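## Task

Take two steel bushings off the turntable and put them in the crate, and leave every other bushing on the turntable. The crate must stay level and inside its corner guides. The result has to hold on its own, without the robot supporting it. Anything the robot is touching at the end must not settle more than about a fingernail's width once released.

## Robot and tools

Robot: two 6-joint arms, left_arm and right_arm, each with a parallel two-finger gripper and a fisheye wrist camera (cam_left_wrist, cam_right_wrist, both 616x616). Both bases are at x = -0.010, z = +0.404 m, with left_arm at y = +0.296 and right_arm at y = -0.296.

Scene frame: the origin sits at table-top height (z = 0) above the centre of the robot's foot. +x points forward over the table, +y points to the robot's own left, and +z points up. The table starts at about x = +0.15. "Left" and "right" refer to the robot's arms, not to image sides. Printed hand positions can be slightly wrong, more so when the arm is stretched far out.

Gripper: the fingers point along the gripper's +z axis and close along its y axis. The reported end_effector_position is the point between the finger pads, about 1 cm short of the tips.

execute_actions(actions, pictures). actions holds at most one entry.
- Empty list []: nothing moves and you get the current state.
- {"rows": [...], "steps": n}: an action of 1 to 15 control steps, each 1/30 s, default 15, minimum 6 in practice. Each row is used for one step, and the last row repeats to fill the remaining steps.
- {"steps": n} alone: a wait of up to 300 steps, counted from the last result, with no new command.
pictures: true attaches the camera images. An empty action list always returns them. A refused call sends nothing to the robot.

Row layout: one list of 14 numbers covering both arms, each in [-1, 1]. Positions 1-6 are left_arm's joint offsets (waist, shoulder, elbow, wrist pitch, wrist yaw, wrist roll) and position 7 is its opening. Positions 8-14 are the same for right_arm. Always send all 14 numbers, even if one arm should stay still.

Joint numbers are offsets, not poses. They are scaled so that 1.0 equals 1.264 rad (waist), 1.32 (shoulder), 1.276 (elbow), 1.83 (wrist pitch), 1.686 (wrist yaw) and 2.022 (wrist roll). The reference is the joint angles in the most recent result that listed them. Before any such result exists in a scene, or for later calls inside the same reply, the reference is where the arm is when the action begins. Each row is measured from that reference, not from the previous row. Sending zeros therefore pulls the arm back to the reference angles; it does not freeze it.

Joint ranges in radians, the same for both arms:
- waist -2.880 to 2.880
- shoulder 0 to 3.142
- elbow 0 to 3.019
- wrist pitch -1.693 to 1.571
- wrist yaw -1.571 to 1.571
- wrist roll -2.094 to 2.094
A request more than 0.019 rad beyond a limit is refused. The true limit may sit up to 0.019 off the stated one, and a joint asked past it is stopped there, which produces a "joint sent to its limit" line (possibly about an earlier action).

Opening is absolute: +1 is fully open (0.094 m between the pads) and -1 is closed. Away from the extremes, the fingers go to where grip_measured would read the value you send. To keep hold of a part, command about 0.03 below its grip_measured; a smaller gap grips more gently. Each pad pushes with roughly 50-62 N, and less on very thin parts.

Motion limits: each step, a joint's target stays within a fixed distance of its measured angle: waist 0.264, shoulder 0.32, elbow 0.276, wrist pitch 0.33, wrist yaw 0.186, wrist roll 0.522 rad. If the targets would move the gripper more than 70 mm from where it is, they are scaled back. Large moves therefore take several actions.

Gravity: with zero offsets an arm can droop a little more with every action. To hold an arm steady, send the offsets to the angles you want in the first call of a reply and zeros in the calls after it. Aim further whenever a joint falls short.

Between calls: six steps of each action run after its result is returned, while you are replying. The arms keep moving toward the last row until they have settled, or until a step is HELD. After that, only a new action moves them on. Fingers already moving keep moving.

Result lines:
- Per arm: end_effector_position (m) and end_effector_quat_wxyz in the scene frame.
- grip_measured: the fingers' measured opening on the command scale. It may be off by up to about 1 mm, by a fixed amount per gripper.
- Joint positions and Joint velocities: one block per arm, listing the joints in order (rad, rad/s) and then the pad gap (m, m/s).
- HELD: steps on which some or all of your row was not sent.
- "joint command not followed": the clearance check altered or blocked some joint targets; the rest of the row still ran.
- MOTOR HOT: a motor is at 85 °C or more. At 100 °C that arm drops everything and falls (OVER-TEMPERATURE FAULT). Avoid holding loads for long periods.

zoom_image(camera, region): gives a closer view of the latest full image from cam_left_wrist or cam_right_wrist. region is [x0, y0, x1, y1] in image pixels, with the origin at the top-left, and at most 504x504.

Calibration: the prompt gives K, the fisheye distortion and T_world_to_cam for each camera. Wrist camera poses are derived from joint readings and carry small errors, around 0.5° and 2.5 mm.

read_manual(section): returns only the URDF licence texts and moves nothing.

finished_scene(scene): ends scene 1 or 2 for good, grades it, and opens the next task. Replying with no tool call ends every remaining scene.

Things to avoid:
- Dropping or slamming parts.
- Knocking anything off the table.
- Tipping the crate or pushing it out of its corner guides.
- Disturbing bushings that should stay on the turntable.
- Letting the arms collide or press hard against each other.
- Pushing hard on objects.
Expect occasional tugs on a held part or nudges to loose objects. Before finishing, release the parts and check that they rest stably on their own.

Each tool is called after "Emit:" as a command line: name --argument value for each argument, lists and objects as JSON in quotes; but a table of rows of numbers goes row by row, as --pt "numbers of a row", without its own name.

## Session

Emit:
execute_actions --actions '[]'

Scene clock: 0.00 s of 7600.00 s.
left_arm: end_effector_position=(+0.9280, +0.0394, +0.1321) grip_measured=+1.000 end_effector_quat_wxyz=(+0.213, -0.006, +0.927, -0.309) | right_arm: end_effector_position=(+0.3898, -0.1773, +0.2640) grip_measured=+1.000 end_effector_quat_wxyz=(-0.326, +0.708, +0.542, +0.316)
Joint positions: left_arm=[-1.989  2.088  2.539 -0.641  0.259 -0.116  0.094] | right_arm=[ 1.704  0.941  0.524 -0.167 -0.834  1.804  0.094]
Joint velocities: left_arm=[-0.015 -0.024 -0.007 -0.007  0.022 -0.051  0.   ] | right_arm=[-0.024  0.005 -0.007 -0.017 -0.007 -0.007  0.   ]

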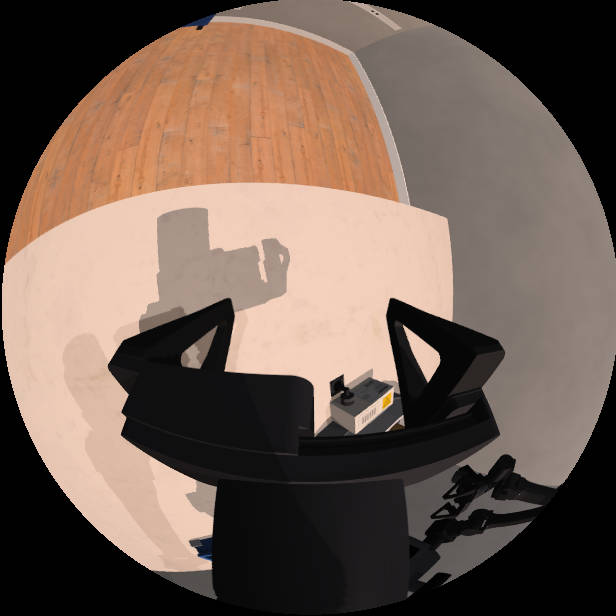

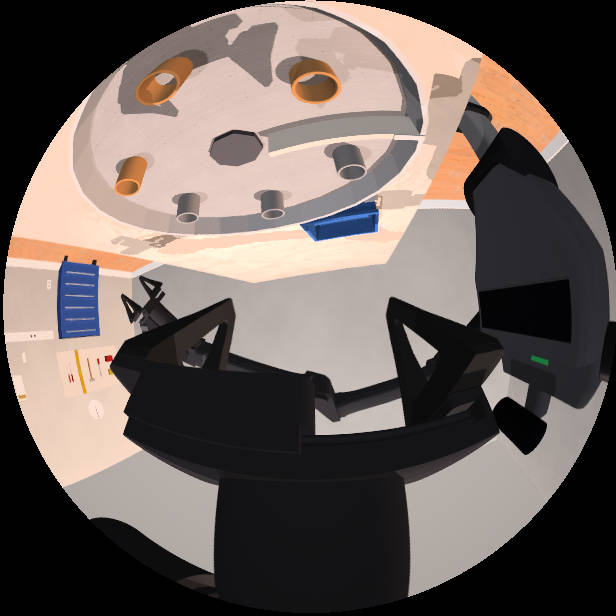

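Emit:
execute_actions --actions '[{"rows":[[-0.161,-1.0,-0.9,0,-0.44,0.057,1,0.5435,0,0.208,-0.285,0.864,-0.892,1]],"steps":15}]'

Emit:
execute_actions --actions '[{"steps":60}]'

Scene clock: 3.43 s of 7600.00 s.
left_arm: end_effector_position=(+0.8775, +0.0415, +0.1833) grip_measured=+1.000 end_effector_quat_wxyz=(+0.184, +0.006, +0.967, -0.176) | right_arm: end_effector_position=(+0.4009, -0.0840, +0.3093) grip_measured=+1.000 end_effector_quat_wxyz=(-0.203, +0.362, +0.883, +0.220)
Joint positions: left_arm=[-2.094  1.841  2.191 -0.64  -0.101 -0.072  0.094] | right_arm=[ 2.261  0.946  0.792 -0.641 -0.077  1.106  0.094]
Joint velocities: left_arm=[-0.552 -1.167 -1.331 -0.002 -1.106  0.154  0.   ] | right_arm=[ 2.476 -0.005  0.242 -0.354  2.454 -2.864  0.   ]
Steps of this call (steps 1 to 94: nothing new was sent; steps 95 to 103: the first 9 steps of this action). Readings (joint positions):
95: left_arm=[-1.993 2.078 2.521 -0.640 0.226 -0.111] | right_arm=[1.719 0.941 0.540 -0.213 -0.773 1.756]
96: left_arm=[-1.997 2.055 2.482 -0.640 0.188 -0.106] | right_arm=[1.754 0.944 0.571 -0.290 -0.703 1.694]
98: left_arm=[-2.015 2.007 2.405 -0.640 0.112 -0.096] | right_arm=[1.866 0.946 0.653 -0.451 -0.544 1.550]
102: left_arm=[-2.075 1.879 2.237 -0.640 -0.056 -0.077] | right_arm=[2.176 0.946 0.779 -0.627 -0.177 1.203]
103: the state above

Scene clock: 5.43 s of 7600.00 s.
left_arm: end_effector_position=(+0.7206, +0.2655, +0.5538) grip_measured=+1.000 end_effector_quat_wxyz=(+0.316, -0.045, +0.946, -0.049) | right_arm: end_effector_position=(+0.4196, -0.1475, +0.2982) grip_measured=+1.000 end_effector_quat_wxyz=(-0.000, +0.210, -0.978, -0.002)
Joint positions: left_arm=[-2.201  0.769  1.395 -0.64  -0.482 -0.012  0.094] | right_arm=[ 2.393  0.946  0.788 -0.68   0.62   0.014  0.094]
Joint velocities: left_arm=[-0.024 -0.005 -0.017  0.007 -0.037 -0.007  0.   ] | right_arm=[ 0.015 -0.005  0.007 -0.002 -0.037  0.051  0.   ]
Kept back: nothing.
Steps of this call (steps 1 to 6: the last 6 steps of your previous action; steps 7 to 60: the robot went on to your last target). Readings (joint positions):
1: left_arm=[-2.112 1.799 2.143 -0.640 -0.149 -0.067] | right_arm=[2.336 0.946 0.796 -0.651 0.020 1.007]
2: left_arm=[-2.130 1.756 2.094 -0.640 -0.198 -0.063] | right_arm=[2.392 0.946 0.796 -0.658 0.116 0.907]
4: left_arm=[-2.165 1.661 1.994 -0.640 -0.296 -0.055] | right_arm=[2.438 0.946 0.792 -0.671 0.309 0.709]
8: left_arm=[-2.206 1.449 1.793 -0.640 -0.429 -0.042] | right_arm=[2.405 0.946 0.788 -0.679 0.605 0.336]
60: the state above
All arms were judged still, so your last target was given up. Only a new action makes them travel on or press farther. Fingers that are still opening or closing keep moving.

IK works. Finish left move and look.

Emit:
execute_actions --actions '[{"rows":[[0.006,-0.011,-0.569,-0.013,0,0,1,0,0,0,0,0,0,1]],"steps":15}]'

Emit:
execute_actions --actions '[{"steps":20}]' --pictures true

Scene clock: 7.43 s of 7600.00 s.
left_arm: end_effector_position=(+0.6058, +0.2328, +0.4360) grip_measured=+1.000 end_effector_quat_wxyz=(+0.201, +0.022, +0.979, -0.032) | right_arm: end_effector_position=(+0.4196, -0.1475, +0.2982) grip_measured=+1.000 end_effector_quat_wxyz=(-0.000, +0.210, -0.978, -0.002)
Joint positions: left_arm=[-2.201  0.728  1.074 -0.636 -0.482 -0.012  0.094] | right_arm=[ 2.393  0.946  0.788 -0.68   0.62   0.014  0.094]
Joint velocities: left_arm=[ 0.005  0.005 -1.145 -0.007  0.066 -0.022  0.   ] | right_arm=[-0.015 -0.015  0.002 -0.007 -0.081  0.037  0.   ]
Steps of this call (steps 1 to 51: nothing new was sent; steps 52 to 60: the first 9 steps of this action). Readings (joint positions):
52: left_arm=[-2.201 0.767 1.381 -0.636 -0.482 -0.012] | right_arm=[2.393 0.946 0.788 -0.680 0.620 0.014]
53: left_arm=[-2.201 0.756 1.352 -0.636 -0.482 -0.012] | right_arm=[2.393 0.946 0.788 -0.680 0.620 0.014]
55: left_arm=[-2.201 0.735 1.275 -0.636 -0.482 -0.012] | right_arm=[2.393 0.946 0.788 -0.680 0.620 0.014]
59: left_arm=[-2.201 0.728 1.116 -0.636 -0.482 -0.012] | right_arm=[2.393 0.946 0.788 -0.680 0.620 0.014]
60: the state above

Scene clock: 8.10 s of 7600.00 s.
left_arm: end_effector_position=(+0.3915, +0.2176, +0.2987) grip_measured=+1.000 end_effector_quat_wxyz=(-0.004, +0.134, +0.991, -0.003) | right_arm: end_effector_position=(+0.4196, -0.1475, +0.2982) grip_measured=+1.000 end_effector_quat_wxyz=(-0.000, +0.210, -0.978, -0.002)
Joint positions: left_arm=[-2.201  0.753  0.652 -0.661 -0.482 -0.012  0.094] | right_arm=[ 2.393  0.946  0.788 -0.68   0.62   0.014  0.094]
Joint velocities: left_arm=[-0.005 -0.015 -0.002  0.002  0.037  0.007  0.   ] | right_arm=[ 0.005 -0.015 -0.002  0.017 -0.037 -0.051  0.   ]
Kept back: nothing.
Steps of this call (steps 1 to 6: the last 6 steps of your previous action; steps 7 to 20: the robot went on to your last target). Readings (joint positions):
1: left_arm=[-2.201 0.728 1.032 -0.636 -0.482 -0.012] | right_arm=[2.393 0.946 0.788 -0.680 0.620 0.014]
2: left_arm=[-2.201 0.728 0.989 -0.636 -0.482 -0.012] | right_arm=[2.393 0.946 0.788 -0.680 0.620 0.014]
4: left_arm=[-2.201 0.728 0.903 -0.636 -0.482 -0.012] | right_arm=[2.393 0.946 0.788 -0.680 0.620 0.014]
8: left_arm=[-2.201 0.730 0.735 -0.642 -0.482 -0.012] | right_arm=[2.393 0.946 0.788 -0.680 0.620 0.014]
20: the state above
camera_calibration (this result's frames):
cam_left_wrist: T_world_to_cam=[[-0.254114, -0.967153, 0.00647777, 0.305656], [-0.780483, 0.209014, 0.589202, 0.0907589], [-0.571202, 0.144669, -0.80796, 0.558832], [0, 0, 0, 1]] pos_world=[0.467713, 0.1958, 0.396059]
cam_right_wrist: T_world_to_cam=[[0.431203, -0.902252, 0.00235954, -0.319218], [-0.733131, -0.34885, 0.5838, 0.0892182], [-0.525912, -0.253466, -0.811894, 0.549714], [0, 0, 0, 1]] pos_world=[0.492157, -0.117558, 0.394977]

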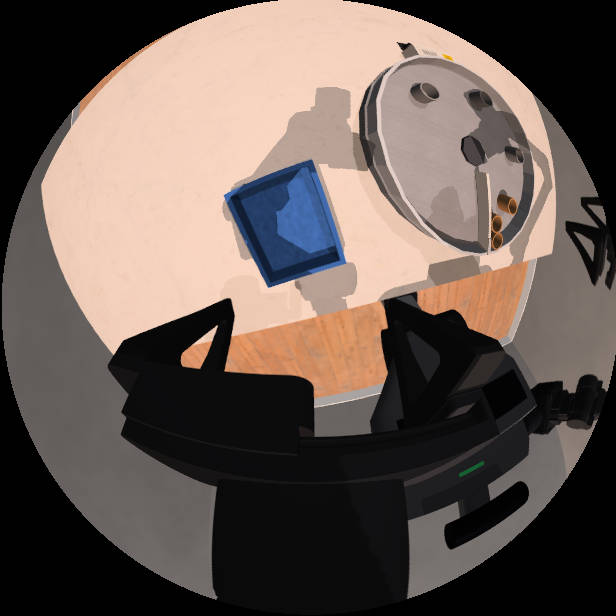

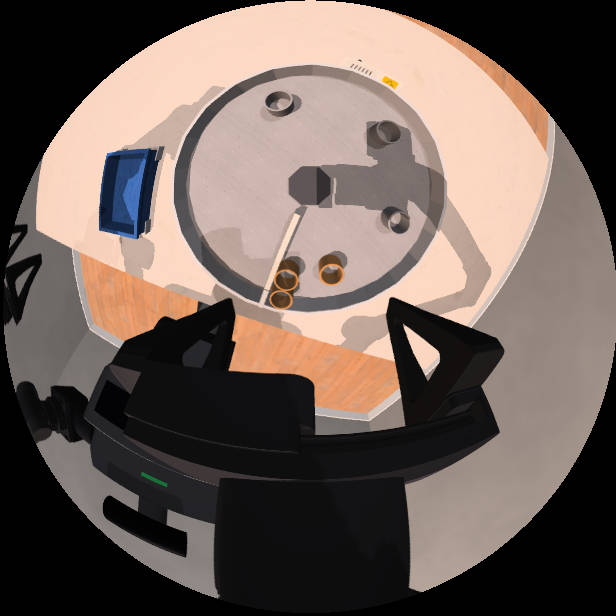

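Emit:
zoom_image --camera "cam_right_wrist" --region '[160,40,460,320]'

Emit:
execute_actions --actions '[]'

Region (160, 40, 460, 320) of cam_right_wrist's 616x616 image, scaled by 1.680, with more detail than that image has; it fills the top 470 rows of this view, and the rest is white.

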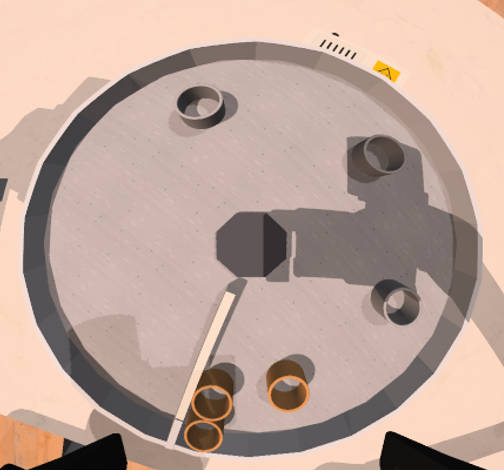

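Scene clock: 8.50 s of 7600.00 s.
left_arm: end_effector_position=(+0.3915, +0.2176, +0.2987) grip_measured=+1.000 end_effector_quat_wxyz=(-0.004, +0.134, +0.991, -0.003) | right_arm: end_effector_position=(+0.4196, -0.1475, +0.2982) grip_measured=+1.000 end_effector_quat_wxyz=(-0.000, +0.210, -0.978, -0.002)
Joint positions: left_arm=[-2.201  0.753  0.652 -0.661 -0.482 -0.012  0.094] | right_arm=[ 2.393  0.946  0.788 -0.68   0.62   0.014  0.094]
Joint velocities: left_arm=[ 0.005 -0.005  0.002  0.012  0.022 -0.051  0.   ] | right_arm=[ 0.015 -0.015  0.012 -0.002 -0.007 -0.081  0.   ]
Kept back: nothing.
Steps of this call (steps 1 to 12: the robot went on to your last target). Readings (joint positions):
1: left_arm=[-2.201 0.753 0.652 -0.661 -0.482 -0.012] | right_arm=[2.393 0.946 0.788 -0.680 0.620 0.014]
2: left_arm=[-2.201 0.753 0.652 -0.661 -0.482 -0.012] | right_arm=[2.393 0.946 0.788 -0.680 0.620 0.014]
4: left_arm=[-2.201 0.753 0.652 -0.661 -0.482 -0.012] | right_arm=[2.393 0.946 0.788 -0.680 0.620 0.014]
8: left_arm=[-2.201 0.753 0.652 -0.661 -0.482 -0.012] | right_arm=[2.393 0.946 0.788 -0.680 0.620 0.014]
12: the state above
All arms were judged still, so your last target was given up. Only a new action makes them travel on or press farther. Fingers that are still opening or closing keep moving.
camera_calibration (this result's frames):
cam_left_wrist: T_world_to_cam=[[-0.254114, -0.967153, 0.00647777, 0.305656], [-0.780483, 0.209014, 0.589202, 0.0907589], [-0.571202, 0.144669, -0.80796, 0.558832], [0, 0, 0, 1]] pos_world=[0.467713, 0.1958, 0.396059]
cam_right_wrist: T_world_to_cam=[[0.431203, -0.902252, 0.00235954, -0.319218], [-0.733131, -0.34885, 0.5838, 0.0892182], [-0.525912, -0.253466, -0.811894, 0.549714], [0, 0, 0, 1]] pos_world=[0.492157, -0.117558, 0.394977]

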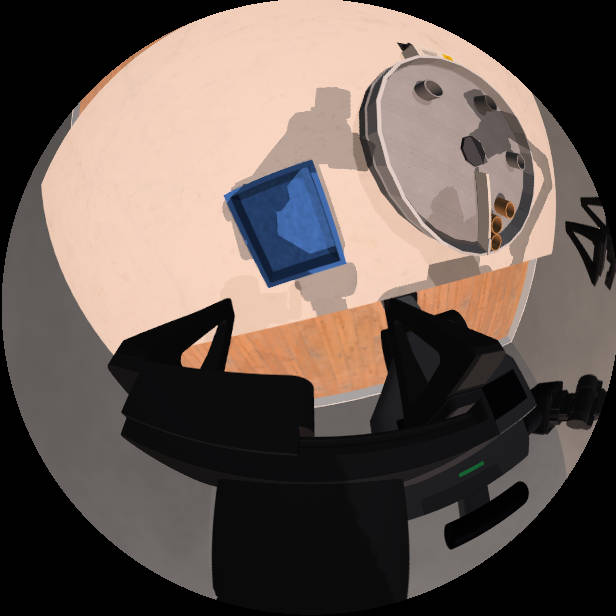

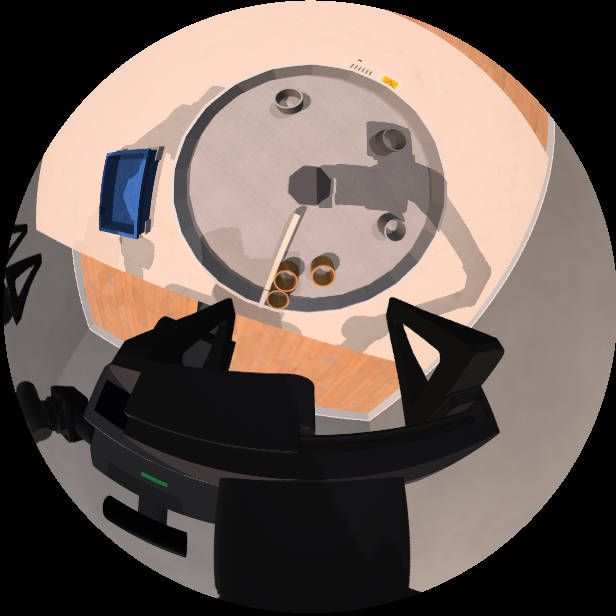

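Emit:
execute_actions --actions '[{"steps":300}]' --pictures true

Emit:
zoom_image --camera "cam_right_wrist" --region '[160,40,460,320]'

Scene clock: 18.50 s of 7600.00 s.
left_arm: end_effector_position=(+0.3915, +0.2176, +0.2987) grip_measured=+1.000 end_effector_quat_wxyz=(-0.004, +0.134, +0.991, -0.003) | right_arm: end_effector_position=(+0.4196, -0.1475, +0.2982) grip_measured=+1.000 end_effector_quat_wxyz=(-0.000, +0.210, -0.978, -0.002)
Joint positions: left_arm=[-2.201  0.753  0.652 -0.661 -0.482 -0.012  0.094] | right_arm=[ 2.393  0.946  0.788 -0.68   0.62   0.014  0.094]
Joint velocities: left_arm=[ 0.015 -0.024 -0.007  0.007 -0.037  0.037  0.   ] | right_arm=[-0.005  0.005 -0.012  0.002 -0.022  0.022  0.   ]
Kept back: nothing.
Steps of this call (steps 1 to 300: nothing new was sent). Readings (joint positions):
1: left_arm=[-2.201 0.753 0.652 -0.661 -0.482 -0.012] | right_arm=[2.393 0.946 0.788 -0.680 0.620 0.014]
2: left_arm=[-2.201 0.753 0.652 -0.661 -0.482 -0.012] | right_arm=[2.393 0.946 0.788 -0.680 0.620 0.014]
4: left_arm=[-2.201 0.753 0.652 -0.661 -0.482 -0.012] | right_arm=[2.393 0.946 0.788 -0.680 0.620 0.014]
8: left_arm=[-2.201 0.753 0.652 -0.661 -0.482 -0.012] | right_arm=[2.393 0.946 0.788 -0.680 0.620 0.014]
300: the state above
camera_calibration (this result's frames):
cam_left_wrist: T_world_to_cam=[[-0.254114, -0.967153, 0.00647777, 0.305656], [-0.780483, 0.209014, 0.589202, 0.0907589], [-0.571202, 0.144669, -0.80796, 0.558832], [0, 0, 0, 1]] pos_world=[0.467713, 0.1958, 0.396059]
cam_right_wrist: T_world_to_cam=[[0.431203, -0.902252, 0.00235954, -0.319218], [-0.733131, -0.34885, 0.5838, 0.0892182], [-0.525912, -0.253466, -0.811894, 0.549714], [0, 0, 0, 1]] pos_world=[0.492157, -0.117558, 0.394977]

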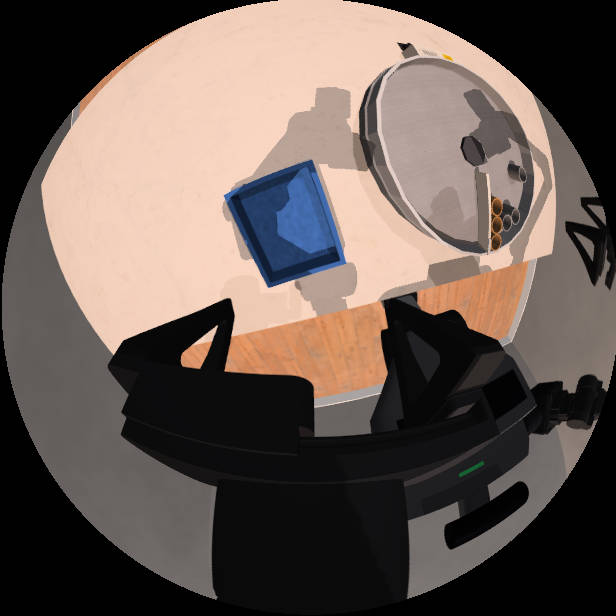

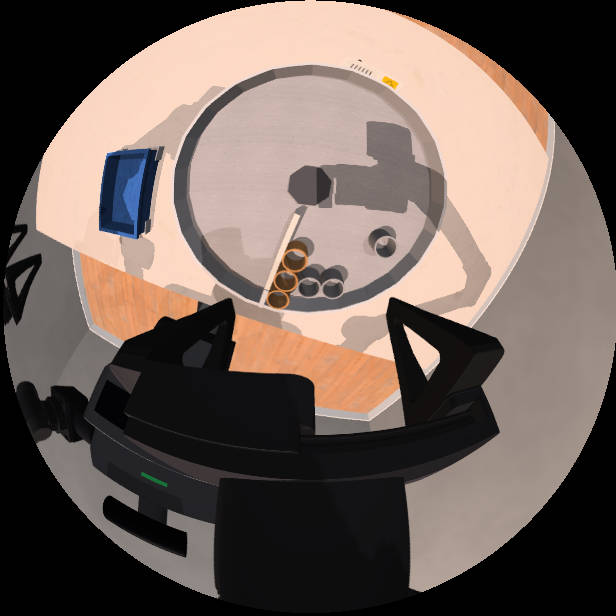

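Region (160, 40, 460, 320) of cam_right_wrist's 616x616 image, scaled by 1.680, with more detail than that image has; it fills the top 470 rows of this view, and the rest is white.

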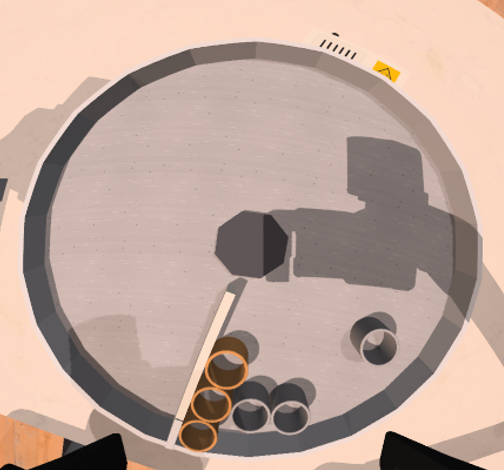

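Piling up. Wait until settled.

Emit:
execute_actions --actions '[{"steps":300}]' --pictures true

Emit:
zoom_image --camera "cam_right_wrist" --region '[240,200,400,320]'

Scene clock: 28.50 s of 7600.00 s.
left_arm: end_effector_position=(+0.3915, +0.2176, +0.2987) grip_measured=+1.000 end_effector_quat_wxyz=(-0.004, +0.134, +0.991, -0.003) | right_arm: end_effector_position=(+0.4196, -0.1475, +0.2982) grip_measured=+1.000 end_effector_quat_wxyz=(-0.000, +0.210, -0.978, -0.002)
Joint positions: left_arm=[-2.201  0.753  0.652 -0.661 -0.482 -0.012  0.094] | right_arm=[ 2.393  0.946  0.788 -0.68   0.62   0.014  0.094]
Joint velocities: left_arm=[ 0.005 -0.005 -0.007  0.007  0.007 -0.051  0.   ] | right_arm=[ 0.005 -0.005  0.002  0.002 -0.022 -0.037  0.   ]
Kept back: nothing.
Steps of this call (steps 1 to 300: nothing new was sent). Readings (joint positions):
1: left_arm=[-2.201 0.753 0.652 -0.661 -0.482 -0.012] | right_arm=[2.393 0.946 0.788 -0.680 0.620 0.014]
2: left_arm=[-2.201 0.753 0.652 -0.661 -0.482 -0.012] | right_arm=[2.393 0.946 0.788 -0.680 0.620 0.014]
4: left_arm=[-2.201 0.753 0.652 -0.661 -0.482 -0.012] | right_arm=[2.393 0.946 0.788 -0.680 0.620 0.014]
8: left_arm=[-2.201 0.753 0.652 -0.661 -0.482 -0.012] | right_arm=[2.393 0.946 0.788 -0.680 0.620 0.014]
300: the state above
camera_calibration (this result's frames):
cam_left_wrist: T_world_to_cam=[[-0.254114, -0.967153, 0.00647777, 0.305656], [-0.780483, 0.209014, 0.589202, 0.0907589], [-0.571202, 0.144669, -0.80796, 0.558832], [0, 0, 0, 1]] pos_world=[0.467713, 0.1958, 0.396059]
cam_right_wrist: T_world_to_cam=[[0.431203, -0.902252, 0.00235954, -0.319218], [-0.733131, -0.34885, 0.5838, 0.0892182], [-0.525912, -0.253466, -0.811894, 0.549714], [0, 0, 0, 1]] pos_world=[0.492157, -0.117558, 0.394977]

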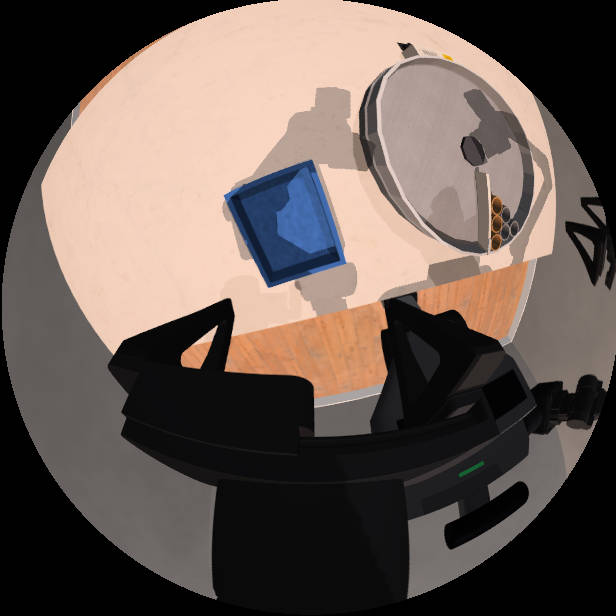

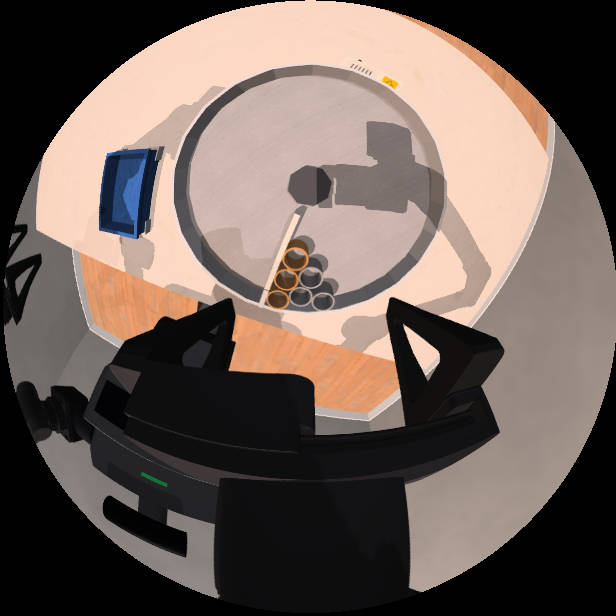

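Region (240, 200, 400, 320) of cam_right_wrist's 616x616 image, scaled by 3.150, with more detail than that image has; it fills the top 378 rows of this view, and the rest is white.

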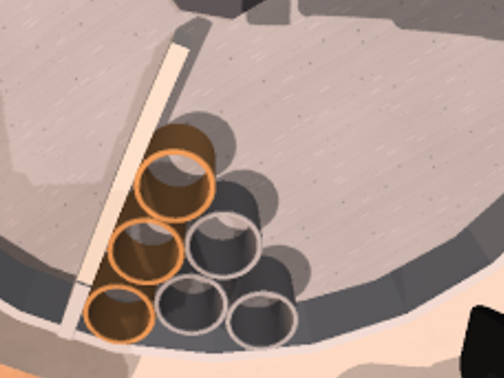

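Emit:
execute_actions --actions '[{"rows":[[0,0,0,0,0,0,1,-0.344,0.098,-0.274,0.345,-0.186,-0.432,-0.47]],"steps":15}]'

Emit:
execute_actions --actions '[{"steps":20}]' --pictures true

Scene clock: 30.03 s of 7600.00 s.
left_arm: end_effector_position=(+0.3915, +0.2176, +0.2987) grip_measured=+1.000 end_effector_quat_wxyz=(-0.004, +0.134, +0.991, -0.003) | right_arm: end_effector_position=(+0.3305, -0.2147, +0.1862) grip_measured=-0.467 end_effector_quat_wxyz=(+0.011, +0.319, -0.947, -0.029)
Joint positions: left_arm=[-2.201  0.753  0.652 -0.661 -0.482 -0.012  0.094] | right_arm=[ 2.042  1.045  0.479 -0.172  0.317 -0.479  0.025]
Joint velocities: left_arm=[ 0.005 -0.015  0.007 -0.002 -0.022 -0.022  0.   ] | right_arm=[-1.685  0.601 -0.935  1.663 -0.212 -2.41  -0.001]
Steps of this call (steps 1 to 37: nothing new was sent; steps 38 to 46: the first 9 steps of this action). Readings (joint positions):
38: left_arm=[-2.201 0.753 0.652 -0.661 -0.482 -0.012] | right_arm=[2.383 0.948 0.775 -0.648 0.581 -0.019]
39: left_arm=[-2.201 0.753 0.652 -0.661 -0.482 -0.012] | right_arm=[2.360 0.949 0.751 -0.595 0.536 -0.060]
41: left_arm=[-2.201 0.753 0.652 -0.661 -0.482 -0.012] | right_arm=[2.292 0.963 0.682 -0.495 0.448 -0.143]
45: left_arm=[-2.201 0.753 0.652 -0.661 -0.482 -0.012] | right_arm=[2.100 1.025 0.515 -0.239 0.328 -0.391]
46: the state above

Scene clock: 30.70 s of 7600.00 s.
left_arm: end_effector_position=(+0.3915, +0.2176, +0.2987) grip_measured=+1.000 end_effector_quat_wxyz=(-0.004, +0.134, +0.991, -0.003) | right_arm: end_effector_position=(+0.3194, -0.2471, +0.1668) grip_measured=-0.467 end_effector_quat_wxyz=(+0.013, +0.455, -0.891, +0.001)
Joint positions: left_arm=[-2.201  0.753  0.652 -0.661 -0.482 -0.012  0.094] | right_arm=[ 1.948  1.088  0.436 -0.057  0.309 -0.841  0.025]
Joint velocities: left_arm=[-0.015 -0.015  0.012 -0.007 -0.037  0.007  0.   ] | right_arm=[-0.015 -0.024 -0.022  0.002 -0.007 -0.081 -0.   ]
Kept back: nothing.
Steps of this call (steps 1 to 6: the last 6 steps of your previous action; steps 7 to 20: the robot went on to your last target). Readings (joint positions):
1: left_arm=[-2.201 0.753 0.652 -0.661 -0.482 -0.012] | right_arm=[1.992 1.064 0.453 -0.130 0.315 -0.553]
2: left_arm=[-2.201 0.753 0.652 -0.661 -0.482 -0.012] | right_arm=[1.957 1.078 0.434 -0.106 0.315 -0.611]
4: left_arm=[-2.201 0.753 0.652 -0.661 -0.482 -0.012] | right_arm=[1.934 1.088 0.419 -0.086 0.314 -0.695]
8: left_arm=[-2.201 0.753 0.652 -0.661 -0.482 -0.012] | right_arm=[1.945 1.088 0.428 -0.064 0.309 -0.784]
20: the state above
camera_calibration (this result's frames):
cam_left_wrist: T_world_to_cam=[[-0.254114, -0.967153, 0.00647777, 0.305656], [-0.780483, 0.209014, 0.589202, 0.0907589], [-0.571202, 0.144669, -0.80796, 0.558832], [0, 0, 0, 1]] pos_world=[0.467713, 0.1958, 0.396059]
cam_right_wrist: T_world_to_cam=[[0.823382, -0.567465, -0.00497849, -0.406902], [-0.449631, -0.657708, 0.604361, -0.112528], [-0.346228, -0.495381, -0.796695, 0.245418], [0, 0, 0, 1]] pos_world=[0.369411, -0.183338, 0.261505]

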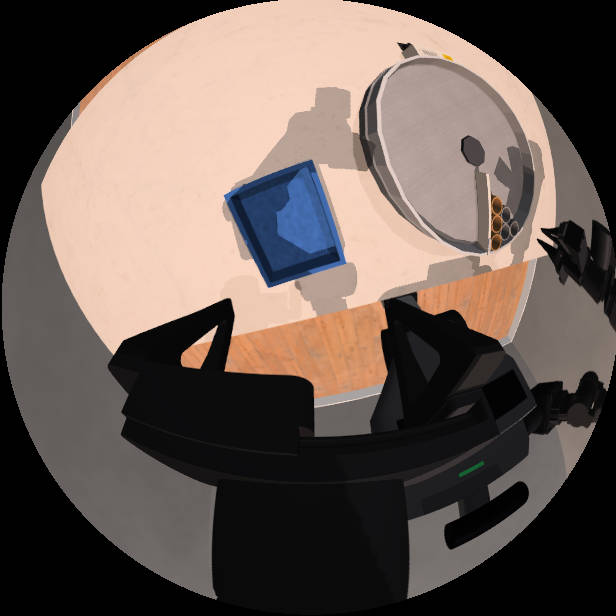

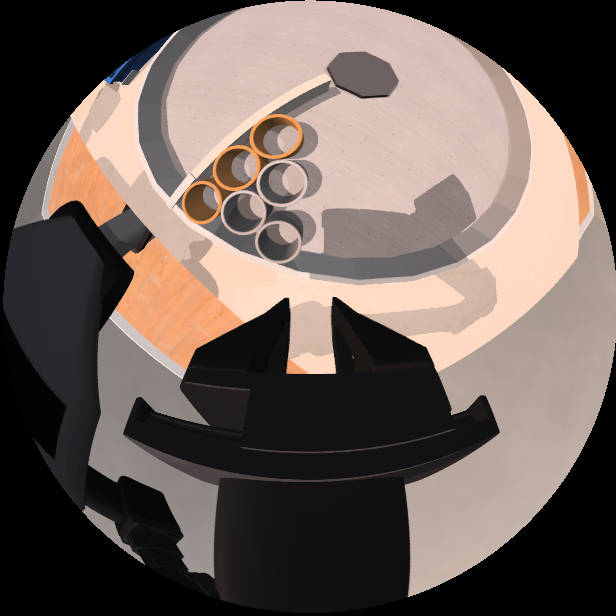

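Emit:
zoom_image --camera "cam_right_wrist" --region '[170,100,370,300]'

Region (170, 100, 370, 300) of cam_right_wrist's 616x616 image, scaled by 2.520, with more detail than that image has.

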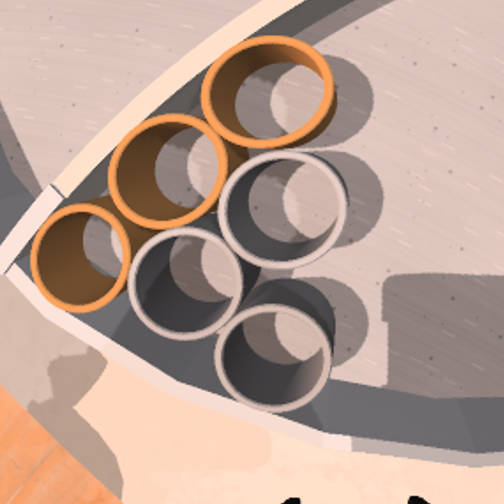

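Emit:
execute_actions --actions '[{"rows":[[0,0,0,0,0,0,1,-0.006,0.217,0.062,0.132,-0.010,-0.276,-0.47]],"steps":15}]'

Emit:
execute_actions --actions '[{"steps":15}]' --pictures true

Emit:
zoom_image --camera "cam_right_wrist" --region '[200,160,420,380]'

Scene clock: 32.33 s of 7600.00 s.
left_arm: end_effector_position=(+0.3915, +0.2176, +0.2987) grip_measured=+1.000 end_effector_quat_wxyz=(-0.004, +0.134, +0.991, -0.003) | right_arm: end_effector_position=(+0.3361, -0.2210, +0.1056) grip_measured=-0.469 end_effector_quat_wxyz=(-0.011, +0.645, -0.764, +0.002)
Joint positions: left_arm=[-2.201  0.753  0.652 -0.661 -0.482 -0.012  0.094] | right_arm=[ 1.954  1.361  0.524  0.173  0.294 -1.309  0.025]
Joint velocities: left_arm=[-0.015 -0.015 -0.017  0.017 -0.051  0.007  0.   ] | right_arm=[-0.044  0.015 -0.007  0.022 -0.022 -0.579  0.001]
Steps of this call (steps 1 to 30: the robot went on to your last target; steps 31 to 40: nothing new was sent; steps 41 to 49: the first 9 steps of this action). Readings (joint positions):
41: left_arm=[-2.201 0.753 0.652 -0.661 -0.482 -0.012] | right_arm=[1.947 1.110 0.439 -0.011 0.304 -0.926]
42: left_arm=[-2.201 0.753 0.652 -0.661 -0.482 -0.012] | right_arm=[1.947 1.165 0.454 0.060 0.299 -1.017]
44: left_arm=[-2.201 0.753 0.652 -0.661 -0.482 -0.012] | right_arm=[1.947 1.300 0.508 0.140 0.296 -1.150]
48: left_arm=[-2.201 0.753 0.652 -0.661 -0.482 -0.012] | right_arm=[1.956 1.360 0.524 0.173 0.294 -1.290]
49: the state above

Scene clock: 32.83 s of 7600.00 s.
left_arm: end_effector_position=(+0.3915, +0.2176, +0.2987) grip_measured=+1.000 end_effector_quat_wxyz=(-0.004, +0.134, +0.991, -0.003) | right_arm: end_effector_position=(+0.3362, -0.2210, +0.1056) grip_measured=-0.469 end_effector_quat_wxyz=(-0.011, +0.672, -0.740, +0.003)
Joint positions: left_arm=[-2.201  0.753  0.652 -0.661 -0.482 -0.012  0.094] | right_arm=[ 1.954  1.361  0.523  0.174  0.293 -1.382  0.025]
Joint velocities: left_arm=[-0.005 -0.005 -0.022  0.002  0.066  0.066  0.   ] | right_arm=[-0.005 -0.024  0.002 -0.012  0.022  0.022  0.   ]
Kept back: nothing.
Steps of this call (steps 1 to 6: the last 6 steps of your previous action; steps 7 to 15: the robot went on to your last target). Readings (joint positions):
1: left_arm=[-2.201 0.753 0.652 -0.661 -0.482 -0.012] | right_arm=[1.954 1.361 0.523 0.173 0.294 -1.324]
2: left_arm=[-2.201 0.753 0.652 -0.661 -0.482 -0.012] | right_arm=[1.954 1.361 0.523 0.173 0.294 -1.336]
4: left_arm=[-2.201 0.753 0.652 -0.661 -0.482 -0.012] | right_arm=[1.954 1.361 0.523 0.173 0.293 -1.354]
8: left_arm=[-2.201 0.753 0.652 -0.661 -0.482 -0.012] | right_arm=[1.954 1.361 0.523 0.174 0.293 -1.372]
15: the state above
camera_calibration (this result's frames):
cam_left_wrist: T_world_to_cam=[[-0.254114, -0.967153, 0.00647777, 0.305656], [-0.780483, 0.209014, 0.589202, 0.0907589], [-0.571202, 0.144669, -0.80796, 0.558832], [0, 0, 0, 1]] pos_world=[0.467713, 0.1958, 0.396059]
cam_right_wrist: T_world_to_cam=[[0.997081, -0.0721087, 0.0250814, -0.358303], [-0.0734014, -0.815054, 0.574716, -0.209031], [-0.0209993, -0.57488, -0.817968, 0.090739], [0, 0, 0, 1]] pos_world=[0.34382, -0.144044, 0.203342]

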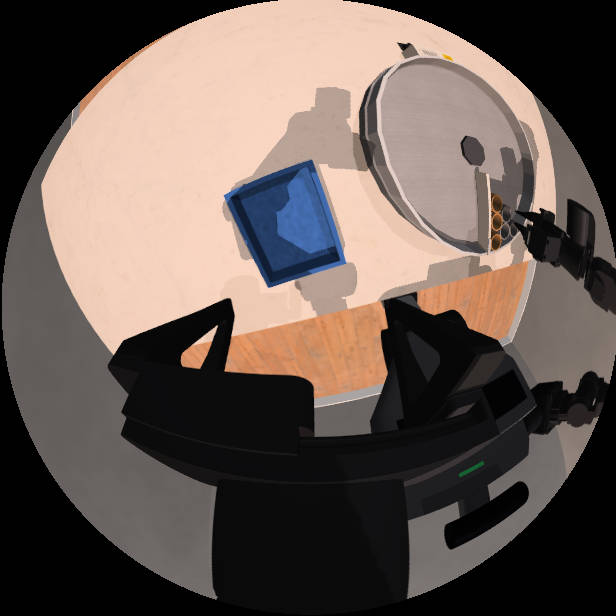

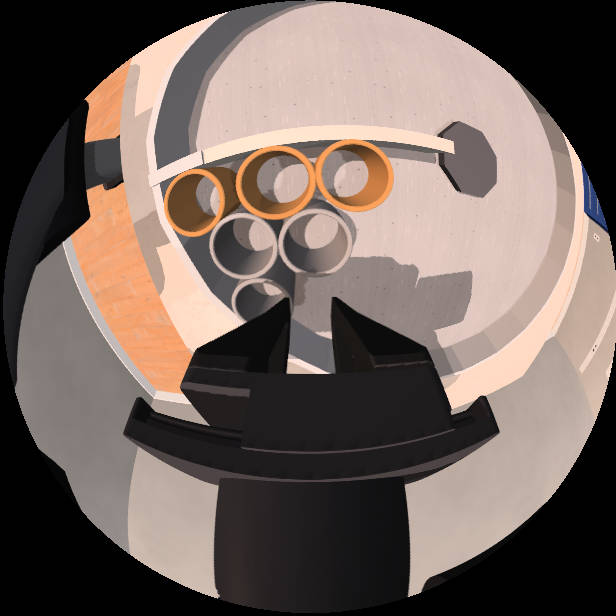

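Region (200, 160, 420, 380) of cam_right_wrist's 616x616 image, scaled by 2.291, with more detail than that image has.

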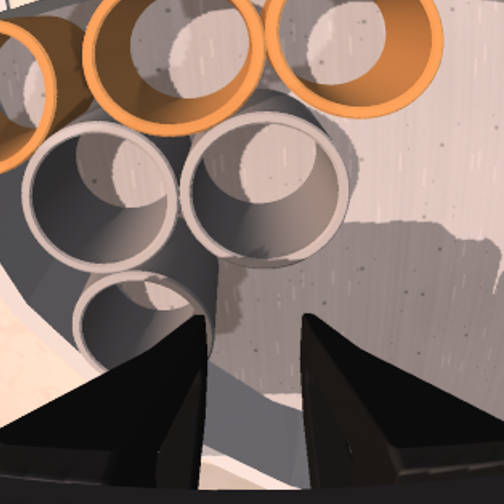

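Emit:
execute_actions --actions '[{"rows":[[0,0,0,0,0,0,1,-0.040,0.046,0.010,0.024,-0.014,-0.01,-0.47]],"steps":15}]'

Emit:
execute_actions --actions '[{"steps":12}]' --pictures true

Emit:
zoom_image --camera "cam_right_wrist" --region '[200,160,420,380]'

Scene clock: 33.70 s of 7600.00 s.
left_arm: end_effector_position=(+0.3915, +0.2176, +0.2987) grip_measured=+1.000 end_effector_quat_wxyz=(-0.004, +0.134, +0.991, -0.003) | right_arm: end_effector_position=(+0.3410, -0.2176, +0.1048) grip_measured=-0.469 end_effector_quat_wxyz=(-0.031, +0.669, -0.742, -0.002)
Joint positions: left_arm=[-2.201  0.753  0.652 -0.661 -0.482 -0.012  0.094] | right_arm=[ 1.946  1.364  0.52   0.208  0.257 -1.386  0.025]
Joint velocities: left_arm=[ 0.015  0.015 -0.027 -0.007 -0.037 -0.022  0.   ] | right_arm=[-0.044  0.015  0.12   0.09   0.081 -0.022  0.   ]
Steps of this call (steps 1 to 15: the robot went on to your last target; steps 16 to 17: nothing new was sent; steps 18 to 26: the first 9 steps of this action). Readings (joint positions):
18: left_arm=[-2.201 0.753 0.652 -0.661 -0.482 -0.012] | right_arm=[1.950 1.364 0.524 0.180 0.285 -1.386]
19: left_arm=[-2.201 0.753 0.652 -0.661 -0.482 -0.012] | right_arm=[1.947 1.364 0.521 0.186 0.274 -1.386]
21: left_arm=[-2.201 0.753 0.652 -0.661 -0.482 -0.012] | right_arm=[1.947 1.364 0.517 0.192 0.264 -1.386]
25: left_arm=[-2.201 0.753 0.652 -0.661 -0.482 -0.012] | right_arm=[1.947 1.364 0.518 0.204 0.255 -1.386]
26: the state above

Scene clock: 34.10 s of 7600.00 s.
left_arm: end_effector_position=(+0.3915, +0.2176, +0.2987) grip_measured=+1.000 end_effector_quat_wxyz=(-0.004, +0.134, +0.991, -0.003) | right_arm: end_effector_position=(+0.3415, -0.2300, +0.0931) grip_measured=-0.469 end_effector_quat_wxyz=(-0.015, +0.664, -0.747, +0.007)
Joint positions: left_arm=[-2.201  0.753  0.652 -0.661 -0.482 -0.012  0.094] | right_arm=[ 1.917  1.398  0.539  0.214  0.267 -1.387  0.025]
Joint velocities: left_arm=[-0.005 -0.005  0.002  0.002 -0.022 -0.051  0.   ] | right_arm=[-0.024  0.054 -0.012 -0.012  0.051 -0.081 -0.   ]
Kept back: nothing.
Steps of this call (steps 1 to 6: the last 6 steps of your previous action; steps 7 to 12: the robot went on to your last target). Readings (joint positions):
1: left_arm=[-2.201 0.753 0.652 -0.661 -0.482 -0.012] | right_arm=[1.942 1.368 0.526 0.210 0.262 -1.386]
2: left_arm=[-2.201 0.753 0.652 -0.661 -0.482 -0.012] | right_arm=[1.934 1.376 0.532 0.211 0.264 -1.387]
4: left_arm=[-2.201 0.753 0.652 -0.661 -0.482 -0.012] | right_arm=[1.919 1.395 0.539 0.211 0.266 -1.387]
8: left_arm=[-2.201 0.753 0.652 -0.661 -0.482 -0.012] | right_arm=[1.918 1.397 0.539 0.214 0.258 -1.387]
12: the state above
camera_calibration (this result's frames):
cam_left_wrist: T_world_to_cam=[[-0.254114, -0.967153, 0.00647777, 0.305656], [-0.780483, 0.209014, 0.589202, 0.0907589], [-0.571202, 0.144669, -0.80796, 0.558832], [0, 0, 0, 1]] pos_world=[0.467713, 0.1958, 0.396059]
cam_right_wrist: T_world_to_cam=[[0.994869, -0.0940959, 0.0371826, -0.369401], [-0.0983235, -0.812513, 0.574591, -0.199639], [-0.0238553, -0.575298, -0.817596, 0.0762935], [0, 0, 0, 1]] pos_world=[0.349696, -0.153077, 0.190823]

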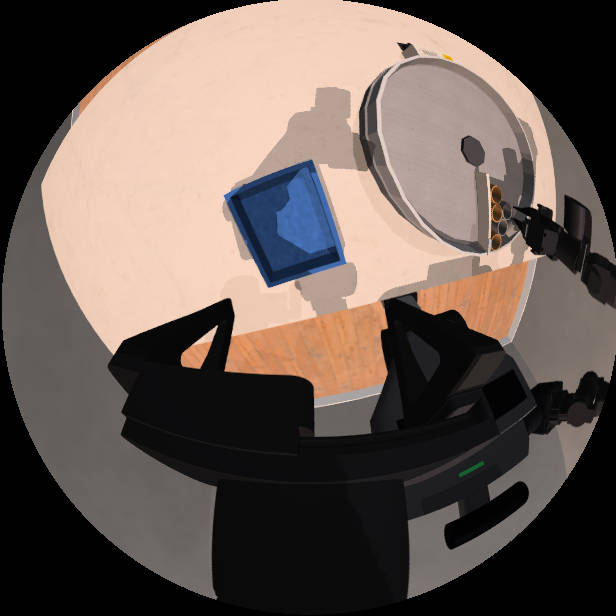

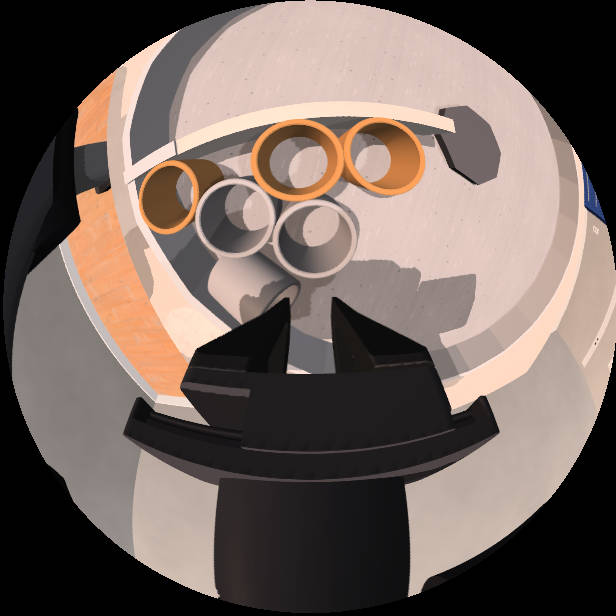

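Region (200, 160, 420, 380) of cam_right_wrist's 616x616 image, scaled by 2.291, with more detail than that image has.

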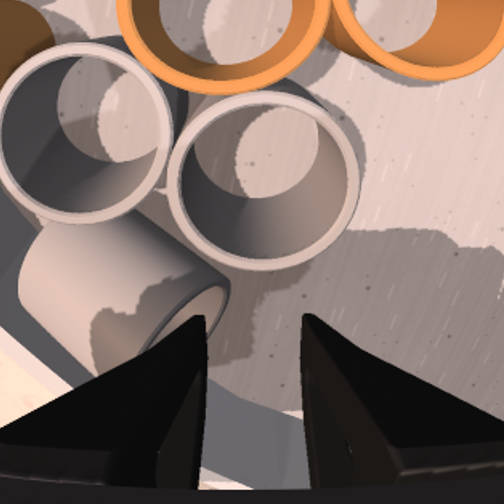

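Emit:
execute_actions --actions '[{"rows":[[0,0,0,0,0,0,1,0,-0.08,0,-0.04,0,0,-0.47]],"steps":15}]'

Emit:
execute_actions --actions '[{"steps":12}]' --pictures true

Emit:
zoom_image --camera "cam_right_wrist" --region '[140,130,420,380]'

Scene clock: 36.63 s of 7600.00 s.
left_arm: end_effector_position=(+0.3915, +0.2176, +0.2987) grip_measured=+1.000 end_effector_quat_wxyz=(-0.004, +0.134, +0.991, -0.003) | right_arm: end_effector_position=(+0.3677, -0.2365, +0.1180) grip_measured=-0.469 end_effector_quat_wxyz=(-0.032, +0.659, -0.751, +0.023)
Joint positions: left_arm=[-2.201  0.753  0.652 -0.661 -0.482 -0.012  0.094] | right_arm=[ 1.914  1.291  0.542  0.153  0.268 -1.388  0.025]
Joint velocities: left_arm=[-0.005 -0.005 -0.002  0.007  0.007  0.037  0.   ] | right_arm=[ 0.015 -0.005  0.027 -0.022  0.007  0.037  0.001]
Steps of this call (steps 1 to 30: the robot went on to your last target; steps 31 to 67: nothing new was sent; steps 68 to 76: the first 9 steps of this action). Readings (joint positions):
68: left_arm=[-2.201 0.753 0.652 -0.661 -0.482 -0.012] | right_arm=[1.914 1.399 0.539 0.200 0.268 -1.388]
69: left_arm=[-2.201 0.753 0.652 -0.661 -0.482 -0.012] | right_arm=[1.914 1.384 0.538 0.179 0.268 -1.388]
71: left_arm=[-2.201 0.753 0.652 -0.661 -0.482 -0.012] | right_arm=[1.914 1.342 0.534 0.157 0.268 -1.388]
75: left_arm=[-2.201 0.753 0.652 -0.661 -0.482 -0.012] | right_arm=[1.914 1.293 0.540 0.153 0.268 -1.388]
76: the state above

Scene clock: 37.03 s of 7600.00 s.
left_arm: end_effector_position=(+0.3915, +0.2176, +0.2987) grip_measured=+1.000 end_effector_quat_wxyz=(-0.004, +0.134, +0.991, -0.003) | right_arm: end_effector_position=(+0.3671, -0.2365, +0.1179) grip_measured=-0.469 end_effector_quat_wxyz=(-0.031, +0.659, -0.751, +0.022)
Joint positions: left_arm=[-2.201  0.753  0.652 -0.661 -0.482 -0.012  0.094] | right_arm=[ 1.914  1.291  0.542  0.151  0.268 -1.388  0.025]
Joint velocities: left_arm=[-0.005 -0.015 -0.012  0.002 -0.037 -0.037  0.   ] | right_arm=[-0.005 -0.005  0.007 -0.032 -0.022 -0.066 -0.001]
Kept back: nothing.
Steps of this call (steps 1 to 6: the last 6 steps of your previous action; steps 7 to 12: the robot went on to your last target). Readings (joint positions):
1: left_arm=[-2.201 0.753 0.652 -0.661 -0.482 -0.012] | right_arm=[1.914 1.291 0.542 0.153 0.268 -1.388]
2: left_arm=[-2.201 0.753 0.652 -0.661 -0.482 -0.012] | right_arm=[1.914 1.291 0.542 0.152 0.268 -1.388]
4: left_arm=[-2.201 0.753 0.652 -0.661 -0.482 -0.012] | right_arm=[1.914 1.291 0.542 0.151 0.268 -1.388]
8: left_arm=[-2.201 0.753 0.652 -0.661 -0.482 -0.012] | right_arm=[1.914 1.291 0.542 0.151 0.268 -1.388]
12: the state above
camera_calibration (this result's frames):
cam_left_wrist: T_world_to_cam=[[-0.254114, -0.967153, 0.00647777, 0.305656], [-0.780483, 0.209014, 0.589202, 0.0907589], [-0.571202, 0.144669, -0.80796, 0.558832], [0, 0, 0, 1]] pos_world=[0.467713, 0.1958, 0.396059]
cam_right_wrist: T_world_to_cam=[[0.990999, -0.106861, 0.0806331, -0.403137], [-0.133793, -0.810997, 0.569547, -0.202747], [0.00453084, -0.575208, -0.817995, 0.083106], [0, 0, 0, 1]] pos_world=[0.372006, -0.159704, 0.21596]

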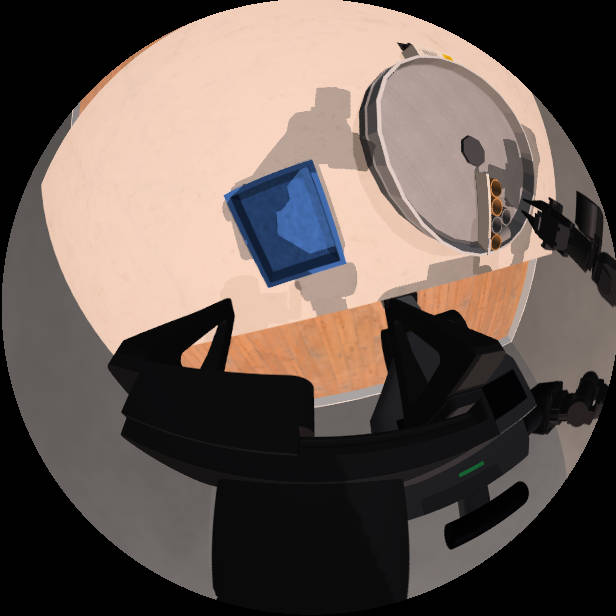

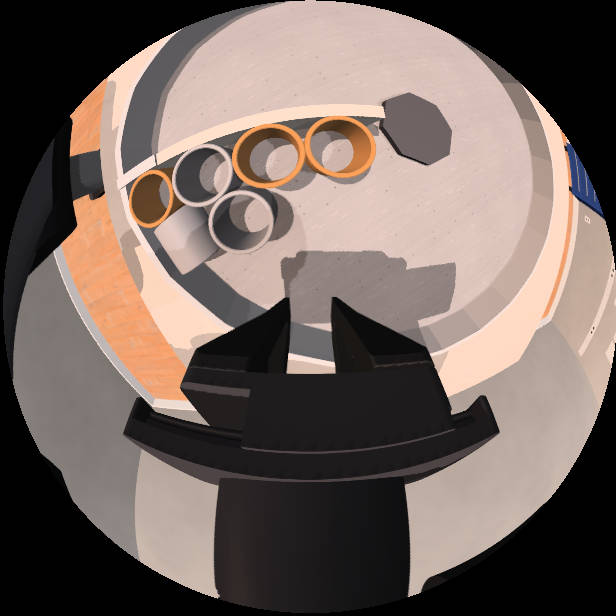

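Region (140, 130, 420, 380) of cam_right_wrist's 616x616 image, scaled by 1.800, with more detail than that image has; it fills the top 450 rows of this view, and the rest is white.

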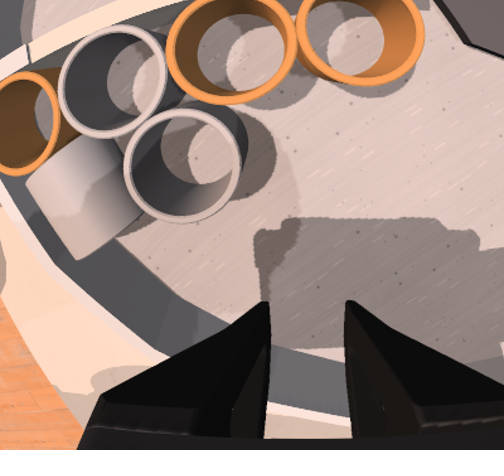

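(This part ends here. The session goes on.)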